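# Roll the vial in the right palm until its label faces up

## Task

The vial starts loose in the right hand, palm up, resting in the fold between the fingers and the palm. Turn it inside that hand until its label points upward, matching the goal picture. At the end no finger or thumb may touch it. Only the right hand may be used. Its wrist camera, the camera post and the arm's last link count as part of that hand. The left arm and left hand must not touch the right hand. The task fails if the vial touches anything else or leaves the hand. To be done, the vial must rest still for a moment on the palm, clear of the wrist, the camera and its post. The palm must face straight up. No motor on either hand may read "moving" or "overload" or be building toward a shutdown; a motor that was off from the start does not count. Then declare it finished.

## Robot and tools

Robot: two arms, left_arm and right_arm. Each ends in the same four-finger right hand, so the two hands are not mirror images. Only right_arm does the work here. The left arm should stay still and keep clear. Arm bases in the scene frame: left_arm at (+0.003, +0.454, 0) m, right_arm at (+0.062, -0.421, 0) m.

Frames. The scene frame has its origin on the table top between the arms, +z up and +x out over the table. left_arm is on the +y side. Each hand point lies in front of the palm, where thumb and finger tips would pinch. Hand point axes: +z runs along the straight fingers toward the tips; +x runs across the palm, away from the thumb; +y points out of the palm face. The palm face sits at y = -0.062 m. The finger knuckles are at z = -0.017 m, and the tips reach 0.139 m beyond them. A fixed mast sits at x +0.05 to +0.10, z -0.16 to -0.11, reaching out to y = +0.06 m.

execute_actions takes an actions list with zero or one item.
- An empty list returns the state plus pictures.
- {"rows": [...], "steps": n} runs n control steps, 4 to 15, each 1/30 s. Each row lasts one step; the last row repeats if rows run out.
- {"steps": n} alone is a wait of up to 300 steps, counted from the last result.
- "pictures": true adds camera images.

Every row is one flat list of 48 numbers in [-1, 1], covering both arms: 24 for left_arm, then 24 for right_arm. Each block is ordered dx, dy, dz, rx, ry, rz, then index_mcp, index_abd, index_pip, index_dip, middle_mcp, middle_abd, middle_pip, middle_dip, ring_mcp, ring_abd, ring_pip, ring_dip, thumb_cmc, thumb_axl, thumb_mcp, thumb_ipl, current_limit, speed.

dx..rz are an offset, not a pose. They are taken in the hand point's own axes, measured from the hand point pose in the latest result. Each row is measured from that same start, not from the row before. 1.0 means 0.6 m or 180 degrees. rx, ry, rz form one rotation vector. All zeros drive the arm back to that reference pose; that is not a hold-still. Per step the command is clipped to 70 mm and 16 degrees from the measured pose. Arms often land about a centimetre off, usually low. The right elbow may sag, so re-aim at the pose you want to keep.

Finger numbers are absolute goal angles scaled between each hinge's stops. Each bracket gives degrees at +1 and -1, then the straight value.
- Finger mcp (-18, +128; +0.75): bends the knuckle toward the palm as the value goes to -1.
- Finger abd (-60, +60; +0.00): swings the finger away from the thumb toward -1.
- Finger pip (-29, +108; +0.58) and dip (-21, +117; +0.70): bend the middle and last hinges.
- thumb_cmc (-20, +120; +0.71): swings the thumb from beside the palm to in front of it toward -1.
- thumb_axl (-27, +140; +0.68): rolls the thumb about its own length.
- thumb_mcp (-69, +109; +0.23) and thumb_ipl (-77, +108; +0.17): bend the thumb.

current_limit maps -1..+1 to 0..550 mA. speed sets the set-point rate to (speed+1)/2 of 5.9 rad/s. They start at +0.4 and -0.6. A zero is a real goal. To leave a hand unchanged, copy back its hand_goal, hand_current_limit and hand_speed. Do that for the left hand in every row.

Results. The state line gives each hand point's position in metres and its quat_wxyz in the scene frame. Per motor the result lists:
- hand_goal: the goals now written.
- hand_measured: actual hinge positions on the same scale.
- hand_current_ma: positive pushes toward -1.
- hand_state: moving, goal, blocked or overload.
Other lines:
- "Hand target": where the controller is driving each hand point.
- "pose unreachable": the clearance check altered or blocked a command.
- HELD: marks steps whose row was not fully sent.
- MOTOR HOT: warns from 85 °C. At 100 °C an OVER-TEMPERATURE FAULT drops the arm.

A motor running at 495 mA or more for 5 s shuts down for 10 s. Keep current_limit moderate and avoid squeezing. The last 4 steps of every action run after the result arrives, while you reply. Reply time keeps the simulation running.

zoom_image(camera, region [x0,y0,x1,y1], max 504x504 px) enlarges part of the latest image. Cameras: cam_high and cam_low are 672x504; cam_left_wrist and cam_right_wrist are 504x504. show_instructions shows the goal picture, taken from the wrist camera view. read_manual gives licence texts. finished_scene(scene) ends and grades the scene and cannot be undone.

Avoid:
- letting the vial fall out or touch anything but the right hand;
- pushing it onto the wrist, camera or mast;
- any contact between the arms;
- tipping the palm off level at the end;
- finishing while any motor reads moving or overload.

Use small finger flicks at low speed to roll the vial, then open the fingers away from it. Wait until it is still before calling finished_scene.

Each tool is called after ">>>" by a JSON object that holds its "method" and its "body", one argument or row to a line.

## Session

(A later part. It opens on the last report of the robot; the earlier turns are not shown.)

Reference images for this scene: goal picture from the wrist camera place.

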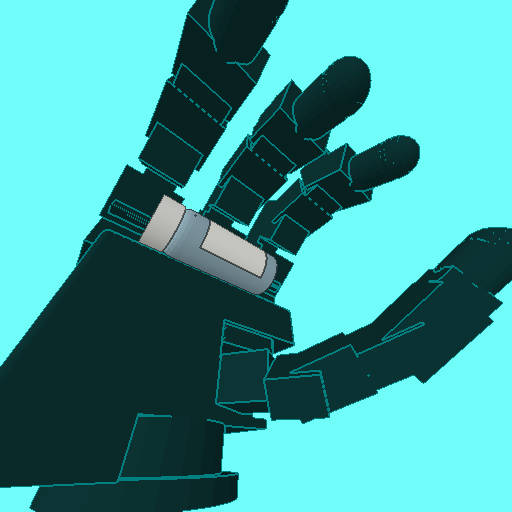

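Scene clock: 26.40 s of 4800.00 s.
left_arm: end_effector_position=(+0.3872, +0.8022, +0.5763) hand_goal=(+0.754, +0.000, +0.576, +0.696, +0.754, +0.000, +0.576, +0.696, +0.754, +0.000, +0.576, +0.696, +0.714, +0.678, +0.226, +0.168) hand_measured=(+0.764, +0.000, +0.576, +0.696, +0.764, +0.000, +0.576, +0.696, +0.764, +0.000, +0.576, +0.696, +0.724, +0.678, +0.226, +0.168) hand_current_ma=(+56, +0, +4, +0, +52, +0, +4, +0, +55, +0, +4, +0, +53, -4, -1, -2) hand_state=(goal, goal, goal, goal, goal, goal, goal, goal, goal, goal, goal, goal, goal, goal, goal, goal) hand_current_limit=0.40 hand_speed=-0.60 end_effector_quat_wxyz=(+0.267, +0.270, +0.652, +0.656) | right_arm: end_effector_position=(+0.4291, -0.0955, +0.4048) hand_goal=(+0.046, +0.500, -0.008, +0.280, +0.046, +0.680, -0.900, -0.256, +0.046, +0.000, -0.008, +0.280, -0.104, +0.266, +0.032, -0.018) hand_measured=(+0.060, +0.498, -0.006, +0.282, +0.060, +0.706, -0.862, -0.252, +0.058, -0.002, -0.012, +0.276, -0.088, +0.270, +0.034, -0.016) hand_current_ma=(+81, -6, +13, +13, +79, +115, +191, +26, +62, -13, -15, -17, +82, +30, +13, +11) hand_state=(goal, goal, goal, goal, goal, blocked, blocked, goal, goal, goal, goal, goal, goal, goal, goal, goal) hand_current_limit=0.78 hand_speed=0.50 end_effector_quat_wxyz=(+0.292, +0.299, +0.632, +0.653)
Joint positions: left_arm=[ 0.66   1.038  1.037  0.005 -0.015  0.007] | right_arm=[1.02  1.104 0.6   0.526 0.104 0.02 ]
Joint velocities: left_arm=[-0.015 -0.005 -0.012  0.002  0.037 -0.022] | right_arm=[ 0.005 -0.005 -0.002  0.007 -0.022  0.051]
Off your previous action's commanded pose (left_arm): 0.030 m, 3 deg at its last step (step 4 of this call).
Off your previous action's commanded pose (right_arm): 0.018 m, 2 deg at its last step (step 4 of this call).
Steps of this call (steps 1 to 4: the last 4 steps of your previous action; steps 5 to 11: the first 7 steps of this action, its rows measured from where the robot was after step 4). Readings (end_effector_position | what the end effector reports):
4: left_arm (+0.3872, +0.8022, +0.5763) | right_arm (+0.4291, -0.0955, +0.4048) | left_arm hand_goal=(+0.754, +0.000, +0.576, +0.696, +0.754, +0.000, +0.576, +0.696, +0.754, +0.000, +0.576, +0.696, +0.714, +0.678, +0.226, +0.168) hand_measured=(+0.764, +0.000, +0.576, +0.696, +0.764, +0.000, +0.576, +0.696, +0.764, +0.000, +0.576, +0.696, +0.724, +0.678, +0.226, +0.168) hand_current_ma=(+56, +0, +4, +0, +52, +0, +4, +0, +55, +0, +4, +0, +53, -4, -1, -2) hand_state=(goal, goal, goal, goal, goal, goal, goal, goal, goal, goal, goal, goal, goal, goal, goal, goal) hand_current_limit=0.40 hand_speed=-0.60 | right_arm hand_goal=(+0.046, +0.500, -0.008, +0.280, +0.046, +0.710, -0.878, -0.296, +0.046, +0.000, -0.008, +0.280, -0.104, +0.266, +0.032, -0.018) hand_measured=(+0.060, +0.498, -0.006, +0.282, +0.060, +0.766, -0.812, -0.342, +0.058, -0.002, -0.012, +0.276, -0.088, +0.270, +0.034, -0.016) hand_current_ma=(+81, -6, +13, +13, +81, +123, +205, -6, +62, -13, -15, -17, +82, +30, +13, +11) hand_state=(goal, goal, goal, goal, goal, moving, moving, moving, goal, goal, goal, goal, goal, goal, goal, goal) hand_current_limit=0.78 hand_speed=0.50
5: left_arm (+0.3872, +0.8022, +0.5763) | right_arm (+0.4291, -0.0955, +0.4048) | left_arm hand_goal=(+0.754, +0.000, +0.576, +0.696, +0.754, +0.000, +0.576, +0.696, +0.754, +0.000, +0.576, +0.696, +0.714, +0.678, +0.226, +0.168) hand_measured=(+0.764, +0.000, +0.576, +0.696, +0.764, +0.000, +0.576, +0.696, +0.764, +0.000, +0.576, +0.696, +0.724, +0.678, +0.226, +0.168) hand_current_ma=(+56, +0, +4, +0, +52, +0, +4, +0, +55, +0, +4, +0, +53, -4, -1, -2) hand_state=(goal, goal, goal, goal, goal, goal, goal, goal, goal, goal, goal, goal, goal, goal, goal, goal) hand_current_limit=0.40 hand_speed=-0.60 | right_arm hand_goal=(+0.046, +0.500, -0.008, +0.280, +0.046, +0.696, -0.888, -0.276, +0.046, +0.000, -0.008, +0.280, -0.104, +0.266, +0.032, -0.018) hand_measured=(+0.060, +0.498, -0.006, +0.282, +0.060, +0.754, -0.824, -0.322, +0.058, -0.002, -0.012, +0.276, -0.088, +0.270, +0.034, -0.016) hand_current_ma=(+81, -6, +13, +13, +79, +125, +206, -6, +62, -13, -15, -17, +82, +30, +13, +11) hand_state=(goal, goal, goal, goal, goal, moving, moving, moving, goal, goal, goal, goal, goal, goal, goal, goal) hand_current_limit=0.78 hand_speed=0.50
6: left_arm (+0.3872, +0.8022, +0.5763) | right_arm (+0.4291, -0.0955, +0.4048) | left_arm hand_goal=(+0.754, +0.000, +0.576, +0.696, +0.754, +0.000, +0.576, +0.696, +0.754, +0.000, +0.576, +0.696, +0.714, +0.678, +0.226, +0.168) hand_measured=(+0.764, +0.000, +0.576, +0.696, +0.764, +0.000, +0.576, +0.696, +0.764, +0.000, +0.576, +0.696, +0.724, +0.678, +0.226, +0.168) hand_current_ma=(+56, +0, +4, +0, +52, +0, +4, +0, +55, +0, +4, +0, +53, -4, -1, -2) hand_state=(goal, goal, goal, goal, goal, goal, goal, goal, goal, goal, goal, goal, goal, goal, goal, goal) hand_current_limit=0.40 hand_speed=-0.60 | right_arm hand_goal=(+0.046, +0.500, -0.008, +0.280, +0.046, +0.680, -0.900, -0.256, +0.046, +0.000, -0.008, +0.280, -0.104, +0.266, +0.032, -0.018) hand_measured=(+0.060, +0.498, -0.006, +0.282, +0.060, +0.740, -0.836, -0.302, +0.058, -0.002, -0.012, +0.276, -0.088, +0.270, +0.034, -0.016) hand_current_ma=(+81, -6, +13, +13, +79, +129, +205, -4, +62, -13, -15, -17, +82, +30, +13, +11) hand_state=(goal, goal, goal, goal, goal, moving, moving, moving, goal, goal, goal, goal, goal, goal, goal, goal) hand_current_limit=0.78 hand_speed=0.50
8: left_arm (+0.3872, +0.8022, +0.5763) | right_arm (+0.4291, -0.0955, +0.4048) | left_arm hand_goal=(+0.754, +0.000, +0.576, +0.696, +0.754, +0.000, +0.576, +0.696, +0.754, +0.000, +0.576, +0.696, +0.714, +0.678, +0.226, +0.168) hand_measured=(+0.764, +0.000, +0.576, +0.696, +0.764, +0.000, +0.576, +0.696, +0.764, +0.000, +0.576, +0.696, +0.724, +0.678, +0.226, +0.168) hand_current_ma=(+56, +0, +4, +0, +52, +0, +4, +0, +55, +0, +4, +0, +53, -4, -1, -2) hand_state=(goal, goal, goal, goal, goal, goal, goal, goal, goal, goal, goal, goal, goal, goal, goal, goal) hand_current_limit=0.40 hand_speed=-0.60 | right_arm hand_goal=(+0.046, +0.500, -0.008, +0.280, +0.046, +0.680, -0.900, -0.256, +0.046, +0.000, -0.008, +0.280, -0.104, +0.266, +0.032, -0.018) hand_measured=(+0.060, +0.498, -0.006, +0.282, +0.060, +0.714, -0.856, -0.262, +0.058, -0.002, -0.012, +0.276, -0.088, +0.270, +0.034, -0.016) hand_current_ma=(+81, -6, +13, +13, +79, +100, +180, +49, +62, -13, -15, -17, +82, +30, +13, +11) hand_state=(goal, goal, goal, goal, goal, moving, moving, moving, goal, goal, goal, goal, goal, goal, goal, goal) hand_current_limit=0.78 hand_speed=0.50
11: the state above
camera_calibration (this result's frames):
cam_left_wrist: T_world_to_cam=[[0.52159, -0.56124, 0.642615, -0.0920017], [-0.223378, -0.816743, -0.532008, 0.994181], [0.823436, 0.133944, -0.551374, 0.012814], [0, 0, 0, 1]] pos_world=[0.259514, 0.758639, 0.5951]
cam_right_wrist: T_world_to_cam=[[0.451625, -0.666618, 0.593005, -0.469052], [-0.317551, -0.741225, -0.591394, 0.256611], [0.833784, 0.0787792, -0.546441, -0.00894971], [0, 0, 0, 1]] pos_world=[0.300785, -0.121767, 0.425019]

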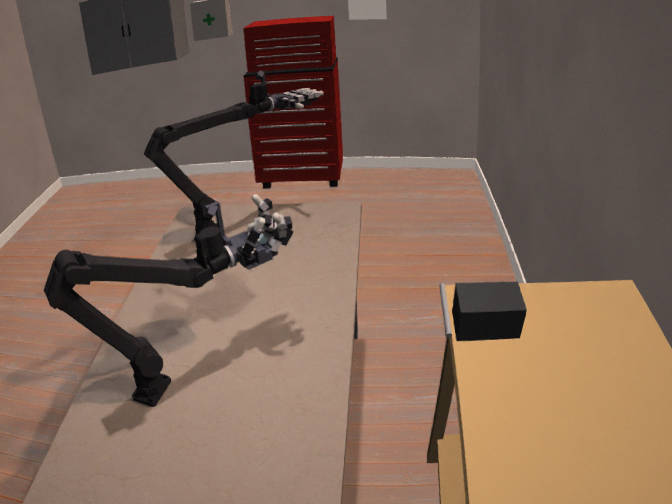

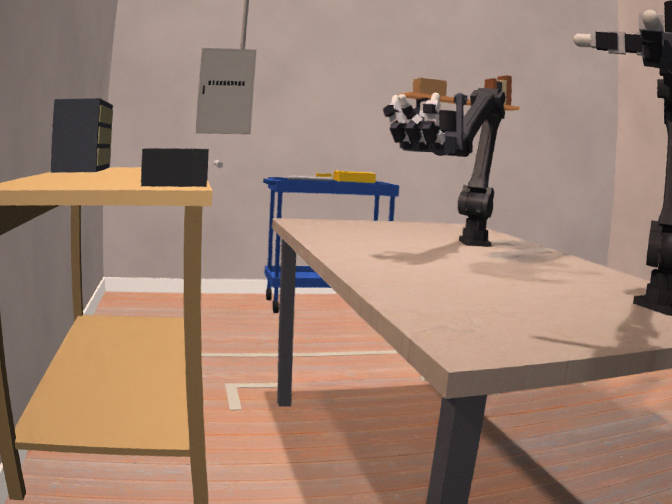

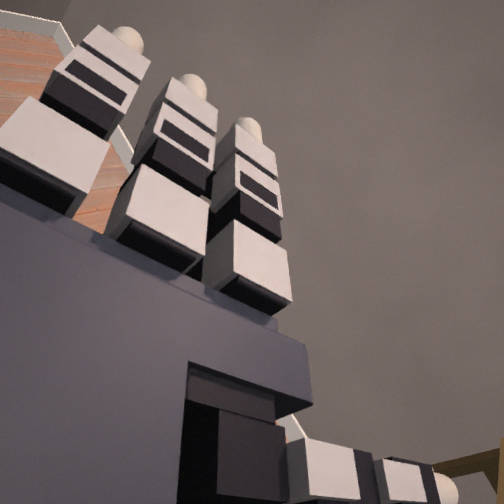

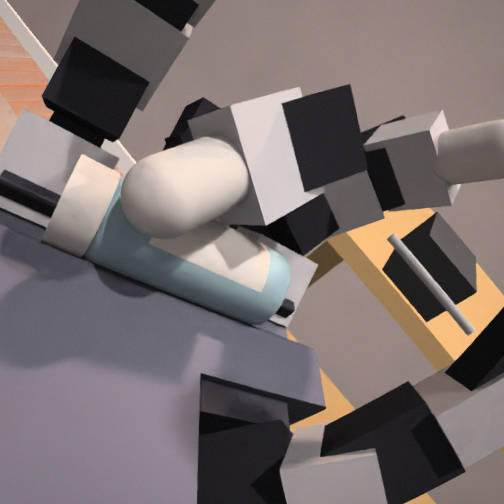

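>>> {"method": "execute_actions", "body": {
  "actions": []
}}

>>> {"method": "zoom_image", "body": {
  "camera": "cam_right_wrist",
  "region": [30,130,330,350]
}}

>>> {"method": "show_instructions", "body": {

}}

Scene clock: 26.77 s of 4800.00 s.
left_arm: end_effector_position=(+0.3872, +0.8022, +0.5763) hand_goal=(+0.754, +0.000, +0.576, +0.696, +0.754, +0.000, +0.576, +0.696, +0.754, +0.000, +0.576, +0.696, +0.714, +0.678, +0.226, +0.168) hand_measured=(+0.764, +0.000, +0.576, +0.696, +0.764, +0.000, +0.576, +0.696, +0.764, +0.000, +0.576, +0.696, +0.724, +0.678, +0.226, +0.168) hand_current_ma=(+56, +0, +4, +0, +52, +0, +4, +0, +55, +0, +4, +0, +53, -4, -1, -2) hand_state=(goal, goal, goal, goal, goal, goal, goal, goal, goal, goal, goal, goal, goal, goal, goal, goal) hand_current_limit=0.40 hand_speed=-0.60 end_effector_quat_wxyz=(+0.267, +0.270, +0.652, +0.656) | right_arm: end_effector_position=(+0.4291, -0.0955, +0.4048) hand_goal=(+0.046, +0.500, -0.008, +0.280, +0.046, +0.680, -0.900, -0.256, +0.046, +0.000, -0.008, +0.280, -0.104, +0.266, +0.032, -0.018) hand_measured=(+0.060, +0.498, -0.006, +0.282, +0.060, +0.706, -0.862, -0.252, +0.058, -0.002, -0.012, +0.276, -0.088, +0.270, +0.034, -0.016) hand_current_ma=(+81, -6, +13, +13, +79, +114, +191, +25, +62, -13, -15, -17, +82, +30, +13, +11) hand_state=(goal, goal, goal, goal, goal, blocked, blocked, goal, goal, goal, goal, goal, goal, goal, goal, goal) hand_current_limit=0.78 hand_speed=0.50 end_effector_quat_wxyz=(+0.292, +0.299, +0.632, +0.653)
Joint positions: left_arm=[ 0.66   1.038  1.037  0.005 -0.015  0.007] | right_arm=[1.02  1.104 0.6   0.526 0.104 0.02 ]
Joint velocities: left_arm=[ 0.005 -0.024 -0.007 -0.002 -0.037 -0.081] | right_arm=[ 0.005  0.015  0.017  0.022 -0.051 -0.037]
Hand target (left_arm): +0.381, +0.797, +0.604; +0.273, +0.263, +0.635, +0.673
Hand target (right_arm): +0.430, -0.095, +0.423; +0.295, +0.296, +0.620, +0.664
Off the commanded pose (left_arm): 0.030 m, 3 deg.
Off the commanded pose (right_arm): 0.018 m, 2 deg.
Kept back: nothing.
Steps of this call (steps 1 to 4: the last 4 steps of your previous action; steps 5 to 11: nothing new was sent). Readings (end_effector_position | what the end effector reports):
1: left_arm (+0.3872, +0.8022, +0.5763) | right_arm (+0.4291, -0.0955, +0.4048) | left_arm hand_goal=(+0.754, +0.000, +0.576, +0.696, +0.754, +0.000, +0.576, +0.696, +0.754, +0.000, +0.576, +0.696, +0.714, +0.678, +0.226, +0.168) hand_measured=(+0.764, +0.000, +0.576, +0.696, +0.764, +0.000, +0.576, +0.696, +0.764, +0.000, +0.576, +0.696, +0.724, +0.678, +0.226, +0.168) hand_current_ma=(+56, +0, +4, +0, +52, +0, +4, +0, +55, +0, +4, +0, +53, -4, -1, -2) hand_state=(goal, goal, goal, goal, goal, goal, goal, goal, goal, goal, goal, goal, goal, goal, goal, goal) hand_current_limit=0.40 hand_speed=-0.60 | right_arm hand_goal=(+0.046, +0.500, -0.008, +0.280, +0.046, +0.680, -0.900, -0.256, +0.046, +0.000, -0.008, +0.280, -0.104, +0.266, +0.032, -0.018) hand_measured=(+0.060, +0.498, -0.006, +0.282, +0.060, +0.706, -0.862, -0.252, +0.058, -0.002, -0.012, +0.276, -0.088, +0.270, +0.034, -0.016) hand_current_ma=(+81, -6, +13, +13, +79, +114, +191, +25, +62, -13, -15, -17, +82, +30, +13, +11) hand_state=(goal, goal, goal, goal, goal, blocked, blocked, goal, goal, goal, goal, goal, goal, goal, goal, goal) hand_current_limit=0.78 hand_speed=0.50
2: left_arm (+0.3872, +0.8022, +0.5763) | right_arm (+0.4291, -0.0955, +0.4048) | left_arm hand_goal=(+0.754, +0.000, +0.576, +0.696, +0.754, +0.000, +0.576, +0.696, +0.754, +0.000, +0.576, +0.696, +0.714, +0.678, +0.226, +0.168) hand_measured=(+0.764, +0.000, +0.576, +0.696, +0.764, +0.000, +0.576, +0.696, +0.764, +0.000, +0.576, +0.696, +0.724, +0.678, +0.226, +0.168) hand_current_ma=(+56, +0, +4, +0, +52, +0, +4, +0, +55, +0, +4, +0, +53, -4, -1, -2) hand_state=(goal, goal, goal, goal, goal, goal, goal, goal, goal, goal, goal, goal, goal, goal, goal, goal) hand_current_limit=0.40 hand_speed=-0.60 | right_arm hand_goal=(+0.046, +0.500, -0.008, +0.280, +0.046, +0.680, -0.900, -0.256, +0.046, +0.000, -0.008, +0.280, -0.104, +0.266, +0.032, -0.018) hand_measured=(+0.060, +0.498, -0.006, +0.282, +0.060, +0.706, -0.862, -0.252, +0.058, -0.002, -0.012, +0.276, -0.088, +0.270, +0.034, -0.016) hand_current_ma=(+81, -6, +13, +13, +79, +114, +191, +25, +62, -13, -15, -17, +82, +30, +13, +11) hand_state=(goal, goal, goal, goal, goal, blocked, blocked, goal, goal, goal, goal, goal, goal, goal, goal, goal) hand_current_limit=0.78 hand_speed=0.50
4: left_arm (+0.3872, +0.8022, +0.5763) | right_arm (+0.4291, -0.0955, +0.4048) | left_arm hand_goal=(+0.754, +0.000, +0.576, +0.696, +0.754, +0.000, +0.576, +0.696, +0.754, +0.000, +0.576, +0.696, +0.714, +0.678, +0.226, +0.168) hand_measured=(+0.764, +0.000, +0.576, +0.696, +0.764, +0.000, +0.576, +0.696, +0.764, +0.000, +0.576, +0.696, +0.724, +0.678, +0.226, +0.168) hand_current_ma=(+56, +0, +4, +0, +52, +0, +4, +0, +55, +0, +4, +0, +53, -4, -1, -2) hand_state=(goal, goal, goal, goal, goal, goal, goal, goal, goal, goal, goal, goal, goal, goal, goal, goal) hand_current_limit=0.40 hand_speed=-0.60 | right_arm hand_goal=(+0.046, +0.500, -0.008, +0.280, +0.046, +0.680, -0.900, -0.256, +0.046, +0.000, -0.008, +0.280, -0.104, +0.266, +0.032, -0.018) hand_measured=(+0.060, +0.498, -0.006, +0.282, +0.060, +0.706, -0.862, -0.252, +0.058, -0.002, -0.012, +0.276, -0.088, +0.270, +0.034, -0.016) hand_current_ma=(+81, -6, +13, +13, +79, +114, +191, +25, +62, -13, -15, -17, +82, +30, +13, +11) hand_state=(goal, goal, goal, goal, goal, blocked, blocked, goal, goal, goal, goal, goal, goal, goal, goal, goal) hand_current_limit=0.78 hand_speed=0.50
8: left_arm (+0.3872, +0.8022, +0.5763) | right_arm (+0.4291, -0.0955, +0.4048) | left_arm hand_goal=(+0.754, +0.000, +0.576, +0.696, +0.754, +0.000, +0.576, +0.696, +0.754, +0.000, +0.576, +0.696, +0.714, +0.678, +0.226, +0.168) hand_measured=(+0.764, +0.000, +0.576, +0.696, +0.764, +0.000, +0.576, +0.696, +0.764, +0.000, +0.576, +0.696, +0.724, +0.678, +0.226, +0.168) hand_current_ma=(+56, +0, +4, +0, +52, +0, +4, +0, +55, +0, +4, +0, +53, -4, -1, -2) hand_state=(goal, goal, goal, goal, goal, goal, goal, goal, goal, goal, goal, goal, goal, goal, goal, goal) hand_current_limit=0.40 hand_speed=-0.60 | right_arm hand_goal=(+0.046, +0.500, -0.008, +0.280, +0.046, +0.680, -0.900, -0.256, +0.046, +0.000, -0.008, +0.280, -0.104, +0.266, +0.032, -0.018) hand_measured=(+0.060, +0.498, -0.006, +0.282, +0.060, +0.706, -0.862, -0.252, +0.058, -0.002, -0.012, +0.276, -0.088, +0.270, +0.034, -0.016) hand_current_ma=(+81, -6, +13, +13, +79, +114, +191, +25, +62, -13, -15, -17, +82, +30, +13, +11) hand_state=(goal, goal, goal, goal, goal, blocked, blocked, goal, goal, goal, goal, goal, goal, goal, goal, goal) hand_current_limit=0.78 hand_speed=0.50
11: the state above
camera_calibration (this result's frames):
cam_left_wrist: T_world_to_cam=[[0.52159, -0.56124, 0.642615, -0.0920017], [-0.223378, -0.816743, -0.532008, 0.994181], [0.823436, 0.133944, -0.551374, 0.012814], [0, 0, 0, 1]] pos_world=[0.259514, 0.758639, 0.5951]
cam_right_wrist: T_world_to_cam=[[0.451625, -0.666618, 0.593005, -0.469052], [-0.317551, -0.741225, -0.591394, 0.256611], [0.833784, 0.0787792, -0.546441, -0.00894971], [0, 0, 0, 1]] pos_world=[0.300785, -0.121767, 0.425019]

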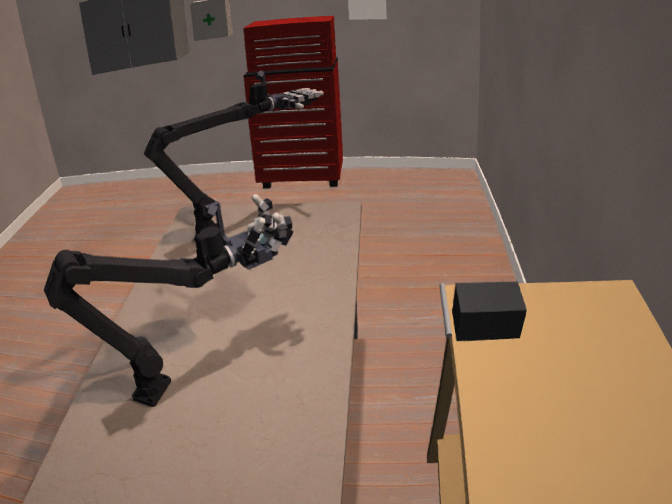

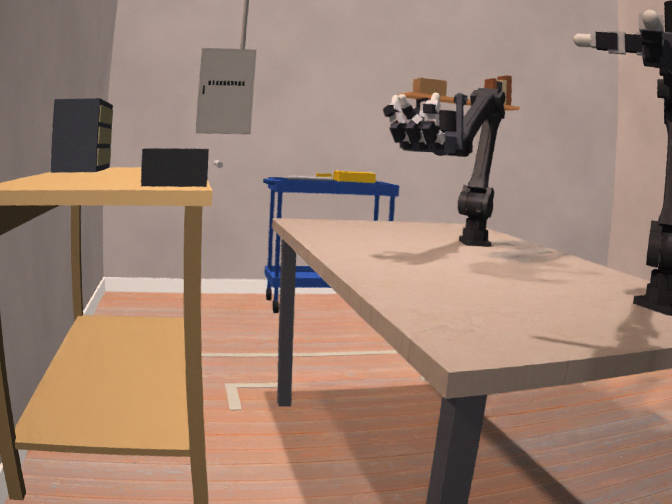

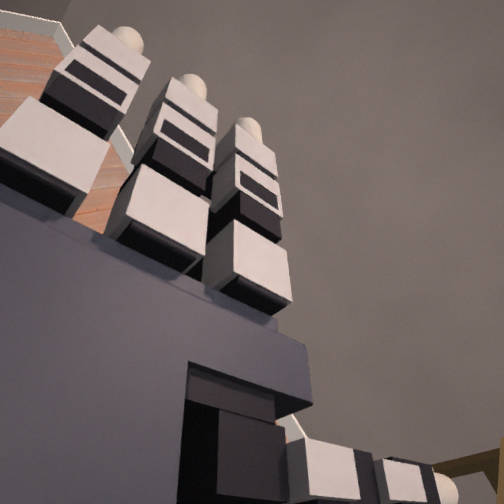

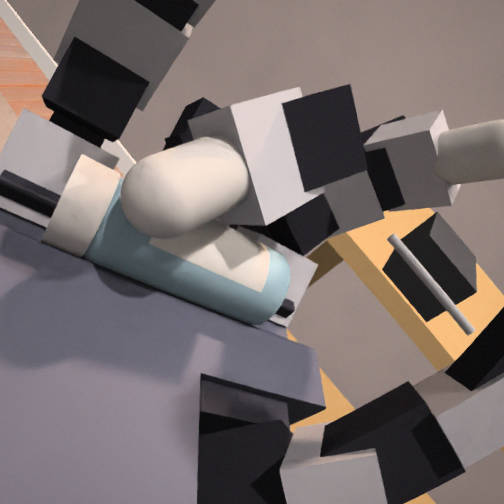

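Region (30, 130, 330, 350) of cam_right_wrist's 504x504 image, scaled by 1.680, with more detail than that image has; it fills the top 370 rows of this view, and the rest is white.

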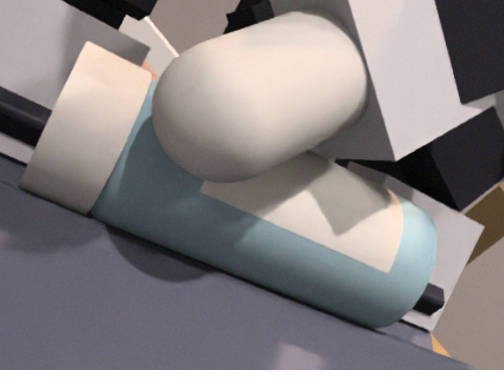

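Reference images for this scene: goal picture from the wrist camera place.

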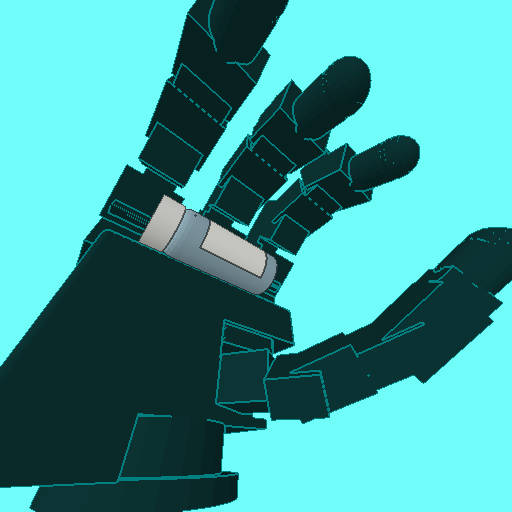

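>>> {"method": "execute_actions", "body": {
  "actions": [
    {"rows":[
[0.0004,0.0478,-0.0121,-0.0166,0,0,0.754,0,0.576,0.696,0.754,0,0.576,0.696,0.754,0,0.576,0.696,0.714,0.678,0.226,0.168,0.4,-0.6,0.0016,0.0303,0.0034,-0.0107,0.0003,0.0015,0.046,0.5,-0.008,0.28,0.046,0.70,-0.86,-0.245,0.046,0,-0.008,0.28,-0.104,0.266,0.032,-0.018,0.78,0.5],
[0.0004,0.0478,-0.0121,-0.0166,0,0,0.754,0,0.576,0.696,0.754,0,0.576,0.696,0.754,0,0.576,0.696,0.714,0.678,0.226,0.168,0.4,-0.6,0.0016,0.0303,0.0034,-0.0107,0.0003,0.0015,0.046,0.5,-0.008,0.28,0.046,0.70,-0.82,-0.225,0.046,0,-0.008,0.28,-0.104,0.266,0.032,-0.018,0.78,0.5],
[0.0004,0.0478,-0.0121,-0.0166,0,0,0.754,0,0.576,0.696,0.754,0,0.576,0.696,0.754,0,0.576,0.696,0.714,0.678,0.226,0.168,0.4,-0.6,0.0016,0.0303,0.0034,-0.0107,0.0003,0.0015,0.046,0.5,-0.008,0.28,0.046,0.70,-0.775,-0.195,0.046,0,-0.008,0.28,-0.104,0.266,0.032,-0.018,0.78,0.5],
[0.0004,0.0478,-0.0121,-0.0166,0,0,0.754,0,0.576,0.696,0.754,0,0.576,0.696,0.754,0,0.576,0.696,0.714,0.678,0.226,0.168,0.4,-0.6,0.0016,0.0303,0.0034,-0.0107,0.0003,0.0015,0.046,0.5,-0.008,0.28,0.046,0.67,-0.73,-0.16,0.046,0,-0.008,0.28,-0.104,0.266,0.032,-0.018,0.78,0.5],
[0.0004,0.0478,-0.0121,-0.0166,0,0,0.754,0,0.576,0.696,0.754,0,0.576,0.696,0.754,0,0.576,0.696,0.714,0.678,0.226,0.168,0.4,-0.6,0.0016,0.0303,0.0034,-0.0107,0.0003,0.0015,0.046,0.5,-0.008,0.28,0.046,0.62,-0.685,-0.125,0.046,0,-0.008,0.28,-0.104,0.266,0.032,-0.018,0.78,0.5],
[0.0004,0.0478,-0.0121,-0.0166,0,0,0.754,0,0.576,0.696,0.754,0,0.576,0.696,0.754,0,0.576,0.696,0.714,0.678,0.226,0.168,0.4,-0.6,0.0016,0.0303,0.0034,-0.0107,0.0003,0.0015,0.046,0.5,-0.008,0.28,0.046,0.57,-0.64,-0.09,0.046,0,-0.008,0.28,-0.104,0.266,0.032,-0.018,0.78,0.5],
[0.0004,0.0478,-0.0121,-0.0166,0,0,0.754,0,0.576,0.696,0.754,0,0.576,0.696,0.754,0,0.576,0.696,0.714,0.678,0.226,0.168,0.4,-0.6,0.0016,0.0303,0.0034,-0.0107,0.0003,0.0015,0.046,0.48,-0.008,0.28,0.046,0.52,-0.595,-0.055,0.046,0,-0.008,0.28,-0.104,0.266,0.032,-0.018,0.78,0.5],
[0.0004,0.0478,-0.0121,-0.0166,0,0,0.754,0,0.576,0.696,0.754,0,0.576,0.696,0.754,0,0.576,0.696,0.714,0.678,0.226,0.168,0.4,-0.6,0.0016,0.0303,0.0034,-0.0107,0.0003,0.0015,0.046,0.45,-0.008,0.28,0.046,0.47,-0.55,-0.02,0.046,0,-0.008,0.28,-0.104,0.266,0.032,-0.018,0.78,0.5],
[0.0004,0.0478,-0.0121,-0.0166,0,0,0.754,0,0.576,0.696,0.754,0,0.576,0.696,0.754,0,0.576,0.696,0.714,0.678,0.226,0.168,0.4,-0.6,0.0016,0.0303,0.0034,-0.0107,0.0003,0.0015,0.046,0.41,-0.008,0.28,0.046,0.42,-0.505,0.015,0.046,0,-0.008,0.28,-0.104,0.266,0.032,-0.018,0.78,0.5],
[0.0004,0.0478,-0.0121,-0.0166,0,0,0.754,0,0.576,0.696,0.754,0,0.576,0.696,0.754,0,0.576,0.696,0.714,0.678,0.226,0.168,0.4,-0.6,0.0016,0.0303,0.0034,-0.0107,0.0003,0.0015,0.046,0.37,-0.008,0.28,0.046,0.37,-0.46,0.05,0.046,0,-0.008,0.28,-0.104,0.266,0.032,-0.018,0.78,0.5],
[0.0004,0.0478,-0.0121,-0.0166,0,0,0.754,0,0.576,0.696,0.754,0,0.576,0.696,0.754,0,0.576,0.696,0.714,0.678,0.226,0.168,0.4,-0.6,0.0016,0.0303,0.0034,-0.0107,0.0003,0.0015,0.046,0.33,-0.008,0.28,0.046,0.32,-0.415,0.085,0.046,0,-0.008,0.28,-0.104,0.266,0.032,-0.018,0.78,0.5],
[0.0004,0.0478,-0.0121,-0.0166,0,0,0.754,0,0.576,0.696,0.754,0,0.576,0.696,0.754,0,0.576,0.696,0.714,0.678,0.226,0.168,0.4,-0.6,0.0016,0.0303,0.0034,-0.0107,0.0003,0.0015,0.046,0.29,-0.008,0.28,0.046,0.27,-0.37,0.12,0.046,0,-0.008,0.28,-0.104,0.266,0.032,-0.018,0.78,0.5],
[0.0004,0.0478,-0.0121,-0.0166,0,0,0.754,0,0.576,0.696,0.754,0,0.576,0.696,0.754,0,0.576,0.696,0.714,0.678,0.226,0.168,0.4,-0.6,0.0016,0.0303,0.0034,-0.0107,0.0003,0.0015,0.046,0.25,-0.008,0.28,0.046,0.22,-0.325,0.155,0.046,0,-0.008,0.28,-0.104,0.266,0.032,-0.018,0.78,0.5],
[0.0004,0.0478,-0.0121,-0.0166,0,0,0.754,0,0.576,0.696,0.754,0,0.576,0.696,0.754,0,0.576,0.696,0.714,0.678,0.226,0.168,0.4,-0.6,0.0016,0.0303,0.0034,-0.0107,0.0003,0.0015,0.046,0.21,-0.008,0.28,0.046,0.17,-0.28,0.19,0.046,0,-0.008,0.28,-0.104,0.266,0.032,-0.018,0.78,0.5],
[0.0004,0.0478,-0.0121,-0.0166,0,0,0.754,0,0.576,0.696,0.754,0,0.576,0.696,0.754,0,0.576,0.696,0.714,0.678,0.226,0.168,0.4,-0.6,0.0016,0.0303,0.0034,-0.0107,0.0003,0.0015,0.046,0.17,-0.008,0.28,0.046,0.12,-0.235,0.225,0.046,0,-0.008,0.28,-0.104,0.266,0.032,-0.018,0.78,0.5]
],"steps":15}
  ]
}}

>>> {"method": "execute_actions", "body": {
  "actions": [
    {"rows":[
[0.0004,0.0478,-0.0121,-0.0166,0,0,0.754,0,0.576,0.696,0.754,0,0.576,0.696,0.754,0,0.576,0.696,0.714,0.678,0.226,0.168,0.4,-0.6,0.0016,0.0303,0.0034,-0.0107,0.0003,0.0015,0.046,0.13,-0.008,0.28,0.046,0.07,-0.19,0.255,0.046,0,-0.008,0.28,-0.104,0.266,0.032,-0.018,0.78,0.5],
[0.0004,0.0478,-0.0121,-0.0166,0,0,0.754,0,0.576,0.696,0.754,0,0.576,0.696,0.754,0,0.576,0.696,0.714,0.678,0.226,0.168,0.4,-0.6,0.0016,0.0303,0.0034,-0.0107,0.0003,0.0015,0.046,0.09,-0.008,0.28,0.046,0.03,-0.145,0.275,0.046,0,-0.008,0.28,-0.104,0.266,0.032,-0.018,0.78,0.5],
[0.0004,0.0478,-0.0121,-0.0166,0,0,0.754,0,0.576,0.696,0.754,0,0.576,0.696,0.754,0,0.576,0.696,0.714,0.678,0.226,0.168,0.4,-0.6,0.0016,0.0303,0.0034,-0.0107,0.0003,0.0015,0.046,0.055,-0.008,0.28,0.046,0.01,-0.10,0.28,0.046,0,-0.008,0.28,-0.104,0.266,0.032,-0.018,0.78,0.5],
[0.0004,0.0478,-0.0121,-0.0166,0,0,0.754,0,0.576,0.696,0.754,0,0.576,0.696,0.754,0,0.576,0.696,0.714,0.678,0.226,0.168,0.4,-0.6,0.0016,0.0303,0.0034,-0.0107,0.0003,0.0015,0.046,0.03,-0.008,0.28,0.046,0,-0.06,0.28,0.046,0,-0.008,0.28,-0.104,0.266,0.032,-0.018,0.78,0.5],
[0.0004,0.0478,-0.0121,-0.0166,0,0,0.754,0,0.576,0.696,0.754,0,0.576,0.696,0.754,0,0.576,0.696,0.714,0.678,0.226,0.168,0.4,-0.6,0.0016,0.0303,0.0034,-0.0107,0.0003,0.0015,0.046,0.01,-0.008,0.28,0.046,0,-0.03,0.28,0.046,0,-0.008,0.28,-0.104,0.266,0.032,-0.018,0.78,0.5],
[0.0004,0.0478,-0.0121,-0.0166,0,0,0.754,0,0.576,0.696,0.754,0,0.576,0.696,0.754,0,0.576,0.696,0.714,0.678,0.226,0.168,0.4,-0.6,0.0016,0.0303,0.0034,-0.0107,0.0003,0.0015,0.046,0,-0.008,0.28,0.046,0,-0.008,0.28,0.046,0,-0.008,0.28,-0.104,0.266,0.032,-0.018,0.78,0.5]
],"steps":6}
  ]
}}

>>> {"method": "execute_actions", "body": {
  "actions": [
    {"steps":35}
  ],
  "pictures": true
}}

>>> {"method": "zoom_image", "body": {
  "camera": "cam_right_wrist",
  "region": [30,130,330,350]
}}

Scene clock: 28.83 s of 4800.00 s.
left_arm: end_effector_position=(+0.3872, +0.8022, +0.5763) hand_goal=(+0.754, +0.000, +0.576, +0.696, +0.754, +0.000, +0.576, +0.696, +0.754, +0.000, +0.576, +0.696, +0.714, +0.678, +0.226, +0.168) hand_measured=(+0.764, +0.000, +0.576, +0.696, +0.764, +0.000, +0.576, +0.696, +0.764, +0.000, +0.576, +0.696, +0.724, +0.678, +0.226, +0.168) hand_current_ma=(+56, +0, +4, +0, +52, +0, +4, +0, +55, +0, +4, +0, +53, -4, -1, -2) hand_state=(goal, goal, goal, goal, goal, goal, goal, goal, goal, goal, goal, goal, goal, goal, goal, goal) hand_current_limit=0.40 hand_speed=-0.60 end_effector_quat_wxyz=(+0.267, +0.270, +0.652, +0.656) | right_arm: end_effector_position=(+0.4291, -0.0955, +0.4048) hand_goal=(+0.046, +0.330, -0.008, +0.280, +0.046, +0.320, -0.414, +0.086, +0.046, +0.000, -0.008, +0.280, -0.104, +0.266, +0.032, -0.018) hand_measured=(+0.060, +0.434, -0.006, +0.282, +0.056, +0.448, -0.530, -0.004, +0.058, -0.002, -0.012, +0.276, -0.088, +0.270, +0.034, -0.016) hand_current_ma=(+81, +93, +13, +13, +56, +80, -84, -66, +62, -13, -15, -17, +82, +30, +13, +11) hand_state=(goal, moving, goal, goal, goal, moving, moving, moving, goal, goal, goal, goal, goal, goal, goal, goal) hand_current_limit=0.78 hand_speed=0.50 end_effector_quat_wxyz=(+0.292, +0.299, +0.632, +0.653)
Joint positions: left_arm=[ 0.66   1.038  1.037  0.005 -0.015  0.007] | right_arm=[1.02  1.104 0.6   0.526 0.104 0.02 ]
Joint velocities: left_arm=[-0.005 -0.005 -0.002 -0.012 -0.066  0.037] | right_arm=[-0.015  0.005  0.002 -0.007 -0.037  0.007]
Steps of this call (steps 1 to 51: nothing new was sent; steps 52 to 62: the first 11 steps of this action). Readings (end_effector_position | what the end effector reports):
52: left_arm (+0.3872, +0.8022, +0.5763) | right_arm (+0.4291, -0.0955, +0.4048) | left_arm hand_goal=(+0.754, +0.000, +0.576, +0.696, +0.754, +0.000, +0.576, +0.696, +0.754, +0.000, +0.576, +0.696, +0.714, +0.678, +0.226, +0.168) hand_measured=(+0.764, +0.000, +0.576, +0.696, +0.764, +0.000, +0.576, +0.696, +0.764, +0.000, +0.576, +0.696, +0.724, +0.678, +0.226, +0.168) hand_current_ma=(+56, +0, +4, +0, +52, +0, +4, +0, +55, +0, +4, +0, +53, -4, -1, -2) hand_state=(goal, goal, goal, goal, goal, goal, goal, goal, goal, goal, goal, goal, goal, goal, goal, goal) hand_current_limit=0.40 hand_speed=-0.60 | right_arm hand_goal=(+0.046, +0.500, -0.008, +0.280, +0.046, +0.700, -0.860, -0.244, +0.046, +0.000, -0.008, +0.280, -0.104, +0.266, +0.032, -0.018) hand_measured=(+0.060, +0.498, -0.006, +0.282, +0.060, +0.706, -0.862, -0.252, +0.058, -0.002, -0.012, +0.276, -0.088, +0.270, +0.034, -0.016) hand_current_ma=(+81, -6, +13, +13, +79, +114, +191, +25, +62, -13, -15, -17, +82, +30, +13, +11) hand_state=(goal, goal, goal, goal, goal, moving, moving, moving, goal, goal, goal, goal, goal, goal, goal, goal) hand_current_limit=0.78 hand_speed=0.50
53: left_arm (+0.3872, +0.8022, +0.5763) | right_arm (+0.4291, -0.0955, +0.4048) | left_arm hand_goal=(+0.754, +0.000, +0.576, +0.696, +0.754, +0.000, +0.576, +0.696, +0.754, +0.000, +0.576, +0.696, +0.714, +0.678, +0.226, +0.168) hand_measured=(+0.764, +0.000, +0.576, +0.696, +0.764, +0.000, +0.576, +0.696, +0.764, +0.000, +0.576, +0.696, +0.724, +0.678, +0.226, +0.168) hand_current_ma=(+56, +0, +4, +0, +52, +0, +4, +0, +55, +0, +4, +0, +53, -4, -1, -2) hand_state=(goal, goal, goal, goal, goal, goal, goal, goal, goal, goal, goal, goal, goal, goal, goal, goal) hand_current_limit=0.40 hand_speed=-0.60 | right_arm hand_goal=(+0.046, +0.500, -0.008, +0.280, +0.046, +0.700, -0.820, -0.224, +0.046, +0.000, -0.008, +0.280, -0.104, +0.266, +0.032, -0.018) hand_measured=(+0.060, +0.498, -0.006, +0.282, +0.060, +0.706, -0.862, -0.250, +0.058, -0.002, -0.012, +0.276, -0.088, +0.270, +0.034, -0.016) hand_current_ma=(+81, -6, +13, +13, +79, +23, +14, -8, +62, -13, -15, -17, +82, +30, +13, +11) hand_state=(goal, goal, goal, goal, goal, moving, moving, moving, goal, goal, goal, goal, goal, goal, goal, goal) hand_current_limit=0.78 hand_speed=0.50
55: left_arm (+0.3872, +0.8022, +0.5763) | right_arm (+0.4291, -0.0955, +0.4048) | left_arm hand_goal=(+0.754, +0.000, +0.576, +0.696, +0.754, +0.000, +0.576, +0.696, +0.754, +0.000, +0.576, +0.696, +0.714, +0.678, +0.226, +0.168) hand_measured=(+0.764, +0.000, +0.576, +0.696, +0.764, +0.000, +0.576, +0.696, +0.764, +0.000, +0.576, +0.696, +0.724, +0.678, +0.226, +0.168) hand_current_ma=(+56, +0, +4, +0, +52, +0, +4, +0, +55, +0, +4, +0, +53, -4, -1, -2) hand_state=(goal, goal, goal, goal, goal, goal, goal, goal, goal, goal, goal, goal, goal, goal, goal, goal) hand_current_limit=0.40 hand_speed=-0.60 | right_arm hand_goal=(+0.046, +0.500, -0.008, +0.280, +0.046, +0.670, -0.730, -0.160, +0.046, +0.000, -0.008, +0.280, -0.104, +0.266, +0.032, -0.018) hand_measured=(+0.060, +0.498, -0.006, +0.282, +0.058, +0.706, -0.830, -0.232, +0.058, -0.002, -0.012, +0.276, -0.088, +0.270, +0.034, -0.016) hand_current_ma=(+81, -6, +13, +13, +54, +24, -107, -79, +62, -13, -15, -17, +82, +30, +13, +11) hand_state=(goal, goal, goal, goal, moving, moving, moving, moving, goal, goal, goal, goal, goal, goal, goal, goal) hand_current_limit=0.78 hand_speed=0.50
59: left_arm (+0.3872, +0.8022, +0.5763) | right_arm (+0.4291, -0.0955, +0.4048) | left_arm hand_goal=(+0.754, +0.000, +0.576, +0.696, +0.754, +0.000, +0.576, +0.696, +0.754, +0.000, +0.576, +0.696, +0.714, +0.678, +0.226, +0.168) hand_measured=(+0.764, +0.000, +0.576, +0.696, +0.764, +0.000, +0.576, +0.696, +0.764, +0.000, +0.576, +0.696, +0.724, +0.678, +0.226, +0.168) hand_current_ma=(+56, +0, +4, +0, +52, +0, +4, +0, +55, +0, +4, +0, +53, -4, -1, -2) hand_state=(goal, goal, goal, goal, goal, goal, goal, goal, goal, goal, goal, goal, goal, goal, goal, goal) hand_current_limit=0.40 hand_speed=-0.60 | right_arm hand_goal=(+0.046, +0.450, -0.008, +0.280, +0.046, +0.470, -0.550, -0.020, +0.046, +0.000, -0.008, +0.280, -0.104, +0.266, +0.032, -0.018) hand_measured=(+0.060, +0.498, -0.006, +0.282, +0.056, +0.596, -0.666, -0.110, +0.058, -0.002, -0.012, +0.276, -0.088, +0.270, +0.034, -0.016) hand_current_ma=(+81, +66, +13, +13, +56, +83, -91, -72, +62, -13, -15, -17, +82, +30, +13, +11) hand_state=(goal, moving, goal, goal, goal, moving, moving, moving, goal, goal, goal, goal, goal, goal, goal, goal) hand_current_limit=0.78 hand_speed=0.50
62: the state above

Scene clock: 29.03 s of 4800.00 s.
left_arm: end_effector_position=(+0.3872, +0.8022, +0.5763) hand_goal=(+0.754, +0.000, +0.576, +0.696, +0.754, +0.000, +0.576, +0.696, +0.754, +0.000, +0.576, +0.696, +0.714, +0.678, +0.226, +0.168) hand_measured=(+0.764, +0.000, +0.576, +0.696, +0.764, +0.000, +0.576, +0.696, +0.764, +0.000, +0.576, +0.696, +0.724, +0.678, +0.226, +0.168) hand_current_ma=(+56, +0, +4, +0, +52, +0, +4, +0, +55, +0, +4, +0, +53, -4, -1, -2) hand_state=(goal, goal, goal, goal, goal, goal, goal, goal, goal, goal, goal, goal, goal, goal, goal, goal) hand_current_limit=0.40 hand_speed=-0.60 end_effector_quat_wxyz=(+0.267, +0.270, +0.652, +0.656) | right_arm: end_effector_position=(+0.4291, -0.0955, +0.4048) hand_goal=(+0.046, +0.090, -0.008, +0.280, +0.046, +0.030, -0.144, +0.276, +0.046, +0.000, -0.008, +0.280, -0.104, +0.266, +0.032, -0.018) hand_measured=(+0.060, +0.196, -0.006, +0.282, +0.056, +0.148, -0.258, +0.206, +0.058, -0.002, -0.012, +0.276, -0.088, +0.270, +0.034, -0.016) hand_current_ma=(+81, +76, +13, +13, +56, +77, -77, -56, +62, -13, -15, -17, +82, +30, +13, +11) hand_state=(goal, moving, goal, goal, goal, moving, moving, moving, goal, goal, goal, goal, goal, goal, goal, goal) hand_current_limit=0.78 hand_speed=0.50 end_effector_quat_wxyz=(+0.292, +0.299, +0.632, +0.653)
Joint positions: left_arm=[ 0.66   1.038  1.037  0.005 -0.015  0.007] | right_arm=[1.02  1.104 0.6   0.526 0.104 0.02 ]
Joint velocities: left_arm=[-0.005 -0.005  0.007 -0.007 -0.051 -0.037] | right_arm=[-0.015 -0.005  0.002  0.012  0.007  0.007]
Off your previous action's commanded pose (left_arm): 0.030 m, 3 deg at its last step (step 4 of this call).
Off your previous action's commanded pose (right_arm): 0.018 m, 2 deg at its last step (step 4 of this call).
Steps of this call (steps 1 to 4: the last 4 steps of your previous action; steps 5 to 6: the first 2 steps of this action, its rows measured from where the robot was after step 4). Readings (end_effector_position | what the end effector reports):
4: left_arm (+0.3872, +0.8022, +0.5763) | right_arm (+0.4291, -0.0955, +0.4048) | left_arm hand_goal=(+0.754, +0.000, +0.576, +0.696, +0.754, +0.000, +0.576, +0.696, +0.754, +0.000, +0.576, +0.696, +0.714, +0.678, +0.226, +0.168) hand_measured=(+0.764, +0.000, +0.576, +0.696, +0.764, +0.000, +0.576, +0.696, +0.764, +0.000, +0.576, +0.696, +0.724, +0.678, +0.226, +0.168) hand_current_ma=(+56, +0, +4, +0, +52, +0, +4, +0, +55, +0, +4, +0, +53, -4, -1, -2) hand_state=(goal, goal, goal, goal, goal, goal, goal, goal, goal, goal, goal, goal, goal, goal, goal, goal) hand_current_limit=0.40 hand_speed=-0.60 | right_arm hand_goal=(+0.046, +0.170, -0.008, +0.280, +0.046, +0.120, -0.234, +0.226, +0.046, +0.000, -0.008, +0.280, -0.104, +0.266, +0.032, -0.018) hand_measured=(+0.060, +0.276, -0.006, +0.282, +0.056, +0.248, -0.350, +0.136, +0.058, -0.002, -0.012, +0.276, -0.088, +0.270, +0.034, -0.016) hand_current_ma=(+81, +79, +13, +13, +56, +79, -80, -66, +62, -13, -15, -17, +82, +30, +13, +11) hand_state=(goal, moving, goal, goal, goal, moving, moving, moving, goal, goal, goal, goal, goal, goal, goal, goal) hand_current_limit=0.78 hand_speed=0.50
5: left_arm (+0.3872, +0.8022, +0.5763) | right_arm (+0.4291, -0.0955, +0.4048) | left_arm hand_goal=(+0.754, +0.000, +0.576, +0.696, +0.754, +0.000, +0.576, +0.696, +0.754, +0.000, +0.576, +0.696, +0.714, +0.678, +0.226, +0.168) hand_measured=(+0.764, +0.000, +0.576, +0.696, +0.764, +0.000, +0.576, +0.696, +0.764, +0.000, +0.576, +0.696, +0.724, +0.678, +0.226, +0.168) hand_current_ma=(+56, +0, +4, +0, +52, +0, +4, +0, +55, +0, +4, +0, +53, -4, -1, -2) hand_state=(goal, goal, goal, goal, goal, goal, goal, goal, goal, goal, goal, goal, goal, goal, goal, goal) hand_current_limit=0.40 hand_speed=-0.60 | right_arm hand_goal=(+0.046, +0.130, -0.008, +0.280, +0.046, +0.070, -0.190, +0.256, +0.046, +0.000, -0.008, +0.280, -0.104, +0.266, +0.032, -0.018) hand_measured=(+0.060, +0.236, -0.006, +0.282, +0.056, +0.198, -0.304, +0.170, +0.058, -0.002, -0.012, +0.276, -0.088, +0.270, +0.034, -0.016) hand_current_ma=(+81, +78, +13, +13, +56, +78, -84, -72, +62, -13, -15, -17, +82, +30, +13, +11) hand_state=(goal, moving, goal, goal, goal, moving, moving, moving, goal, goal, goal, goal, goal, goal, goal, goal) hand_current_limit=0.78 hand_speed=0.50
6: the state above

Scene clock: 30.20 s of 4800.00 s.
left_arm: end_effector_position=(+0.3872, +0.8022, +0.5763) hand_goal=(+0.754, +0.000, +0.576, +0.696, +0.754, +0.000, +0.576, +0.696, +0.754, +0.000, +0.576, +0.696, +0.714, +0.678, +0.226, +0.168) hand_measured=(+0.764, +0.000, +0.576, +0.696, +0.764, +0.000, +0.576, +0.696, +0.764, +0.000, +0.576, +0.696, +0.724, +0.678, +0.226, +0.168) hand_current_ma=(+56, +0, +4, +0, +52, +0, +4, +0, +55, +0, +4, +0, +53, -4, -1, -2) hand_state=(goal, goal, goal, goal, goal, goal, goal, goal, goal, goal, goal, goal, goal, goal, goal, goal) hand_current_limit=0.40 hand_speed=-0.60 end_effector_quat_wxyz=(+0.267, +0.270, +0.652, +0.656) | right_arm: end_effector_position=(+0.4291, -0.0955, +0.4048) hand_goal=(+0.046, +0.000, -0.008, +0.280, +0.046, +0.000, -0.008, +0.280, +0.046, +0.000, -0.008, +0.280, -0.104, +0.266, +0.032, -0.018) hand_measured=(+0.060, +0.004, -0.006, +0.282, +0.056, +0.004, -0.010, +0.276, +0.058, -0.002, -0.012, +0.276, -0.088, +0.270, +0.034, -0.016) hand_current_ma=(+81, +17, +13, +13, +56, +16, -15, -19, +62, -13, -15, -17, +82, +30, +13, +11) hand_state=(goal, goal, goal, goal, goal, goal, goal, goal, goal, goal, goal, goal, goal, goal, goal, goal) hand_current_limit=0.78 hand_speed=0.50 end_effector_quat_wxyz=(+0.292, +0.299, +0.632, +0.653)
Joint positions: left_arm=[ 0.66   1.038  1.037  0.005 -0.015  0.007] | right_arm=[1.02  1.104 0.6   0.526 0.104 0.02 ]
Joint velocities: left_arm=[-0.005 -0.015 -0.012  0.007  0.022  0.037] | right_arm=[-0.005 -0.005 -0.002  0.012 -0.037  0.007]
Hand target (left_arm): +0.381, +0.797, +0.604; +0.273, +0.263, +0.635, +0.673
Hand target (right_arm): +0.430, -0.095, +0.423; +0.295, +0.296, +0.620, +0.664
Off the commanded pose (left_arm): 0.030 m, 3 deg.
Off the commanded pose (right_arm): 0.018 m, 2 deg.
Kept back: nothing.
Steps of this call (steps 1 to 4: the last 4 steps of your previous action; steps 5 to 35: nothing new was sent). Readings (end_effector_position | what the end effector reports):
1: left_arm (+0.3872, +0.8022, +0.5763) | right_arm (+0.4291, -0.0955, +0.4048) | left_arm hand_goal=(+0.754, +0.000, +0.576, +0.696, +0.754, +0.000, +0.576, +0.696, +0.754, +0.000, +0.576, +0.696, +0.714, +0.678, +0.226, +0.168) hand_measured=(+0.764, +0.000, +0.576, +0.696, +0.764, +0.000, +0.576, +0.696, +0.764, +0.000, +0.576, +0.696, +0.724, +0.678, +0.226, +0.168) hand_current_ma=(+56, +0, +4, +0, +52, +0, +4, +0, +55, +0, +4, +0, +53, -4, -1, -2) hand_state=(goal, goal, goal, goal, goal, goal, goal, goal, goal, goal, goal, goal, goal, goal, goal, goal) hand_current_limit=0.40 hand_speed=-0.60 | right_arm hand_goal=(+0.046, +0.056, -0.008, +0.280, +0.046, +0.010, -0.100, +0.280, +0.046, +0.000, -0.008, +0.280, -0.104, +0.266, +0.032, -0.018) hand_measured=(+0.060, +0.156, -0.006, +0.282, +0.056, +0.098, -0.214, +0.236, +0.058, -0.002, -0.012, +0.276, -0.088, +0.270, +0.034, -0.016) hand_current_ma=(+81, +74, +13, +13, +56, +54, -81, -34, +62, -13, -15, -17, +82, +30, +13, +11) hand_state=(goal, moving, goal, goal, goal, moving, moving, moving, goal, goal, goal, goal, goal, goal, goal, goal) hand_current_limit=0.78 hand_speed=0.50
2: left_arm (+0.3872, +0.8022, +0.5763) | right_arm (+0.4291, -0.0955, +0.4048) | left_arm hand_goal=(+0.754, +0.000, +0.576, +0.696, +0.754, +0.000, +0.576, +0.696, +0.754, +0.000, +0.576, +0.696, +0.714, +0.678, +0.226, +0.168) hand_measured=(+0.764, +0.000, +0.576, +0.696, +0.764, +0.000, +0.576, +0.696, +0.764, +0.000, +0.576, +0.696, +0.724, +0.678, +0.226, +0.168) hand_current_ma=(+56, +0, +4, +0, +52, +0, +4, +0, +55, +0, +4, +0, +53, -4, -1, -2) hand_state=(goal, goal, goal, goal, goal, goal, goal, goal, goal, goal, goal, goal, goal, goal, goal, goal) hand_current_limit=0.40 hand_speed=-0.60 | right_arm hand_goal=(+0.046, +0.030, -0.008, +0.280, +0.046, +0.000, -0.060, +0.280, +0.046, +0.000, -0.008, +0.280, -0.104, +0.266, +0.032, -0.018) hand_measured=(+0.060, +0.116, -0.006, +0.282, +0.056, +0.056, -0.168, +0.260, +0.058, -0.002, -0.012, +0.276, -0.088, +0.270, +0.034, -0.016) hand_current_ma=(+81, +59, +13, +13, +56, +15, -73, -2, +62, -13, -15, -17, +82, +30, +13, +11) hand_state=(goal, moving, goal, goal, goal, moving, moving, moving, goal, goal, goal, goal, goal, goal, goal, goal) hand_current_limit=0.78 hand_speed=0.50
4: left_arm (+0.3872, +0.8022, +0.5763) | right_arm (+0.4291, -0.0955, +0.4048) | left_arm hand_goal=(+0.754, +0.000, +0.576, +0.696, +0.754, +0.000, +0.576, +0.696, +0.754, +0.000, +0.576, +0.696, +0.714, +0.678, +0.226, +0.168) hand_measured=(+0.764, +0.000, +0.576, +0.696, +0.764, +0.000, +0.576, +0.696, +0.764, +0.000, +0.576, +0.696, +0.724, +0.678, +0.226, +0.168) hand_current_ma=(+56, +0, +4, +0, +52, +0, +4, +0, +55, +0, +4, +0, +53, -4, -1, -2) hand_state=(goal, goal, goal, goal, goal, goal, goal, goal, goal, goal, goal, goal, goal, goal, goal, goal) hand_current_limit=0.40 hand_speed=-0.60 | right_arm hand_goal=(+0.046, +0.000, -0.008, +0.280, +0.046, +0.000, -0.008, +0.280, +0.046, +0.000, -0.008, +0.280, -0.104, +0.266, +0.032, -0.018) hand_measured=(+0.060, +0.050, -0.006, +0.282, +0.056, +0.012, -0.082, +0.274, +0.058, -0.002, -0.012, +0.276, -0.088, +0.270, +0.034, -0.016) hand_current_ma=(+81, +33, +13, +13, +56, -1, -40, -14, +62, -13, -15, -17, +82, +30, +13, +11) hand_state=(goal, moving, goal, goal, goal, moving, moving, moving, goal, goal, goal, goal, goal, goal, goal, goal) hand_current_limit=0.78 hand_speed=0.50
8: left_arm (+0.3872, +0.8022, +0.5763) | right_arm (+0.4291, -0.0955, +0.4048) | left_arm hand_goal=(+0.754, +0.000, +0.576, +0.696, +0.754, +0.000, +0.576, +0.696, +0.754, +0.000, +0.576, +0.696, +0.714, +0.678, +0.226, +0.168) hand_measured=(+0.764, +0.000, +0.576, +0.696, +0.764, +0.000, +0.576, +0.696, +0.764, +0.000, +0.576, +0.696, +0.724, +0.678, +0.226, +0.168) hand_current_ma=(+56, +0, +4, +0, +52, +0, +4, +0, +55, +0, +4, +0, +53, -4, -1, -2) hand_state=(goal, goal, goal, goal, goal, goal, goal, goal, goal, goal, goal, goal, goal, goal, goal, goal) hand_current_limit=0.40 hand_speed=-0.60 | right_arm hand_goal=(+0.046, +0.000, -0.008, +0.280, +0.046, +0.000, -0.008, +0.280, +0.046, +0.000, -0.008, +0.280, -0.104, +0.266, +0.032, -0.018) hand_measured=(+0.060, +0.004, -0.006, +0.282, +0.056, +0.004, -0.012, +0.276, +0.058, -0.002, -0.012, +0.276, -0.088, +0.270, +0.034, -0.016) hand_current_ma=(+81, +15, +13, +13, +56, +16, -11, -19, +62, -13, -15, -17, +82, +30, +13, +11) hand_state=(goal, moving, goal, goal, goal, goal, moving, goal, goal, goal, goal, goal, goal, goal, goal, goal) hand_current_limit=0.78 hand_speed=0.50
35: the state above
camera_calibration (this result's frames):
cam_left_wrist: T_world_to_cam=[[0.52159, -0.56124, 0.642615, -0.0920017], [-0.223378, -0.816743, -0.532008, 0.994181], [0.823436, 0.133944, -0.551374, 0.012814], [0, 0, 0, 1]] pos_world=[0.259514, 0.758639, 0.5951]
cam_right_wrist: T_world_to_cam=[[0.451625, -0.666618, 0.593005, -0.469052], [-0.317551, -0.741225, -0.591394, 0.256611], [0.833784, 0.0787792, -0.546441, -0.00894971], [0, 0, 0, 1]] pos_world=[0.300785, -0.121767, 0.425019]

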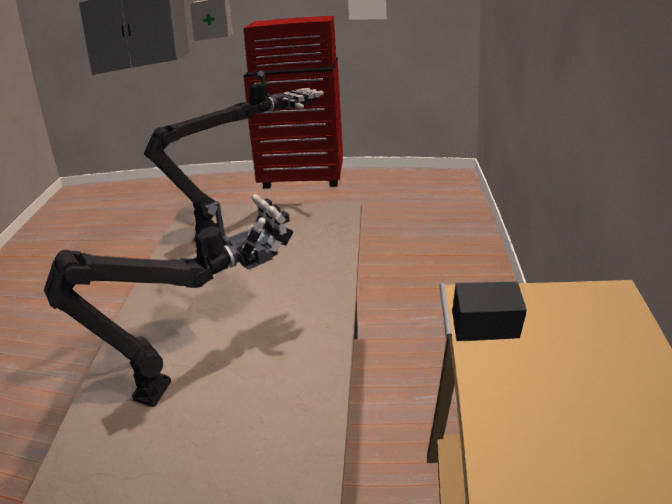

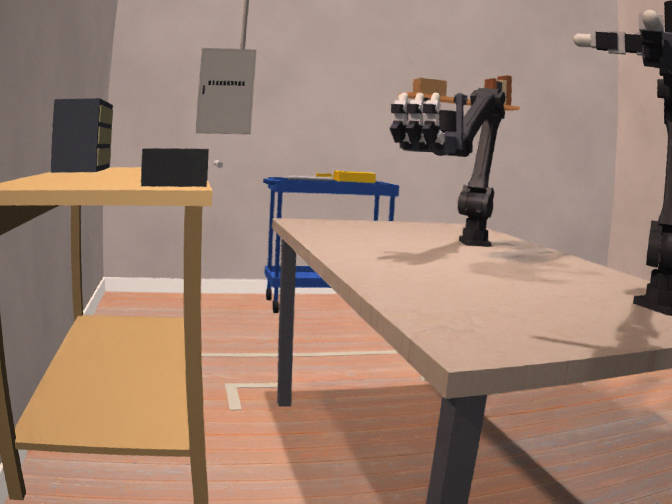

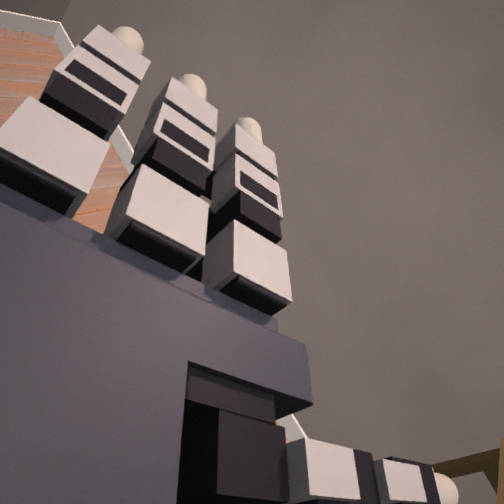

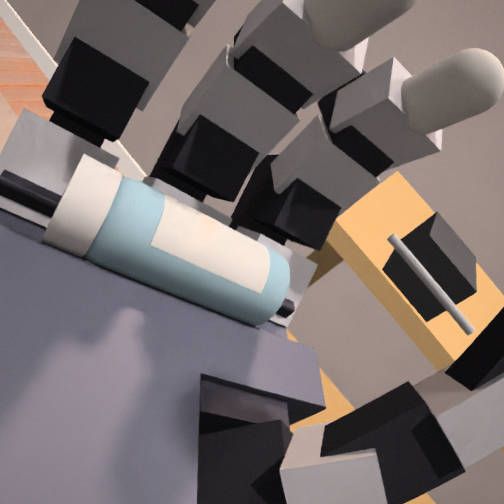

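Region (30, 130, 330, 350) of cam_right_wrist's 504x504 image, scaled by 1.680, with more detail than that image has; it fills the top 370 rows of this view, and the rest is white.

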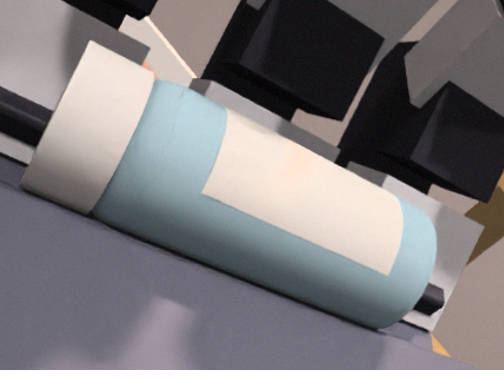

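>>> {"method": "finished_scene", "body": {
  "scene": 2
}}

The scene is finished: the task was done.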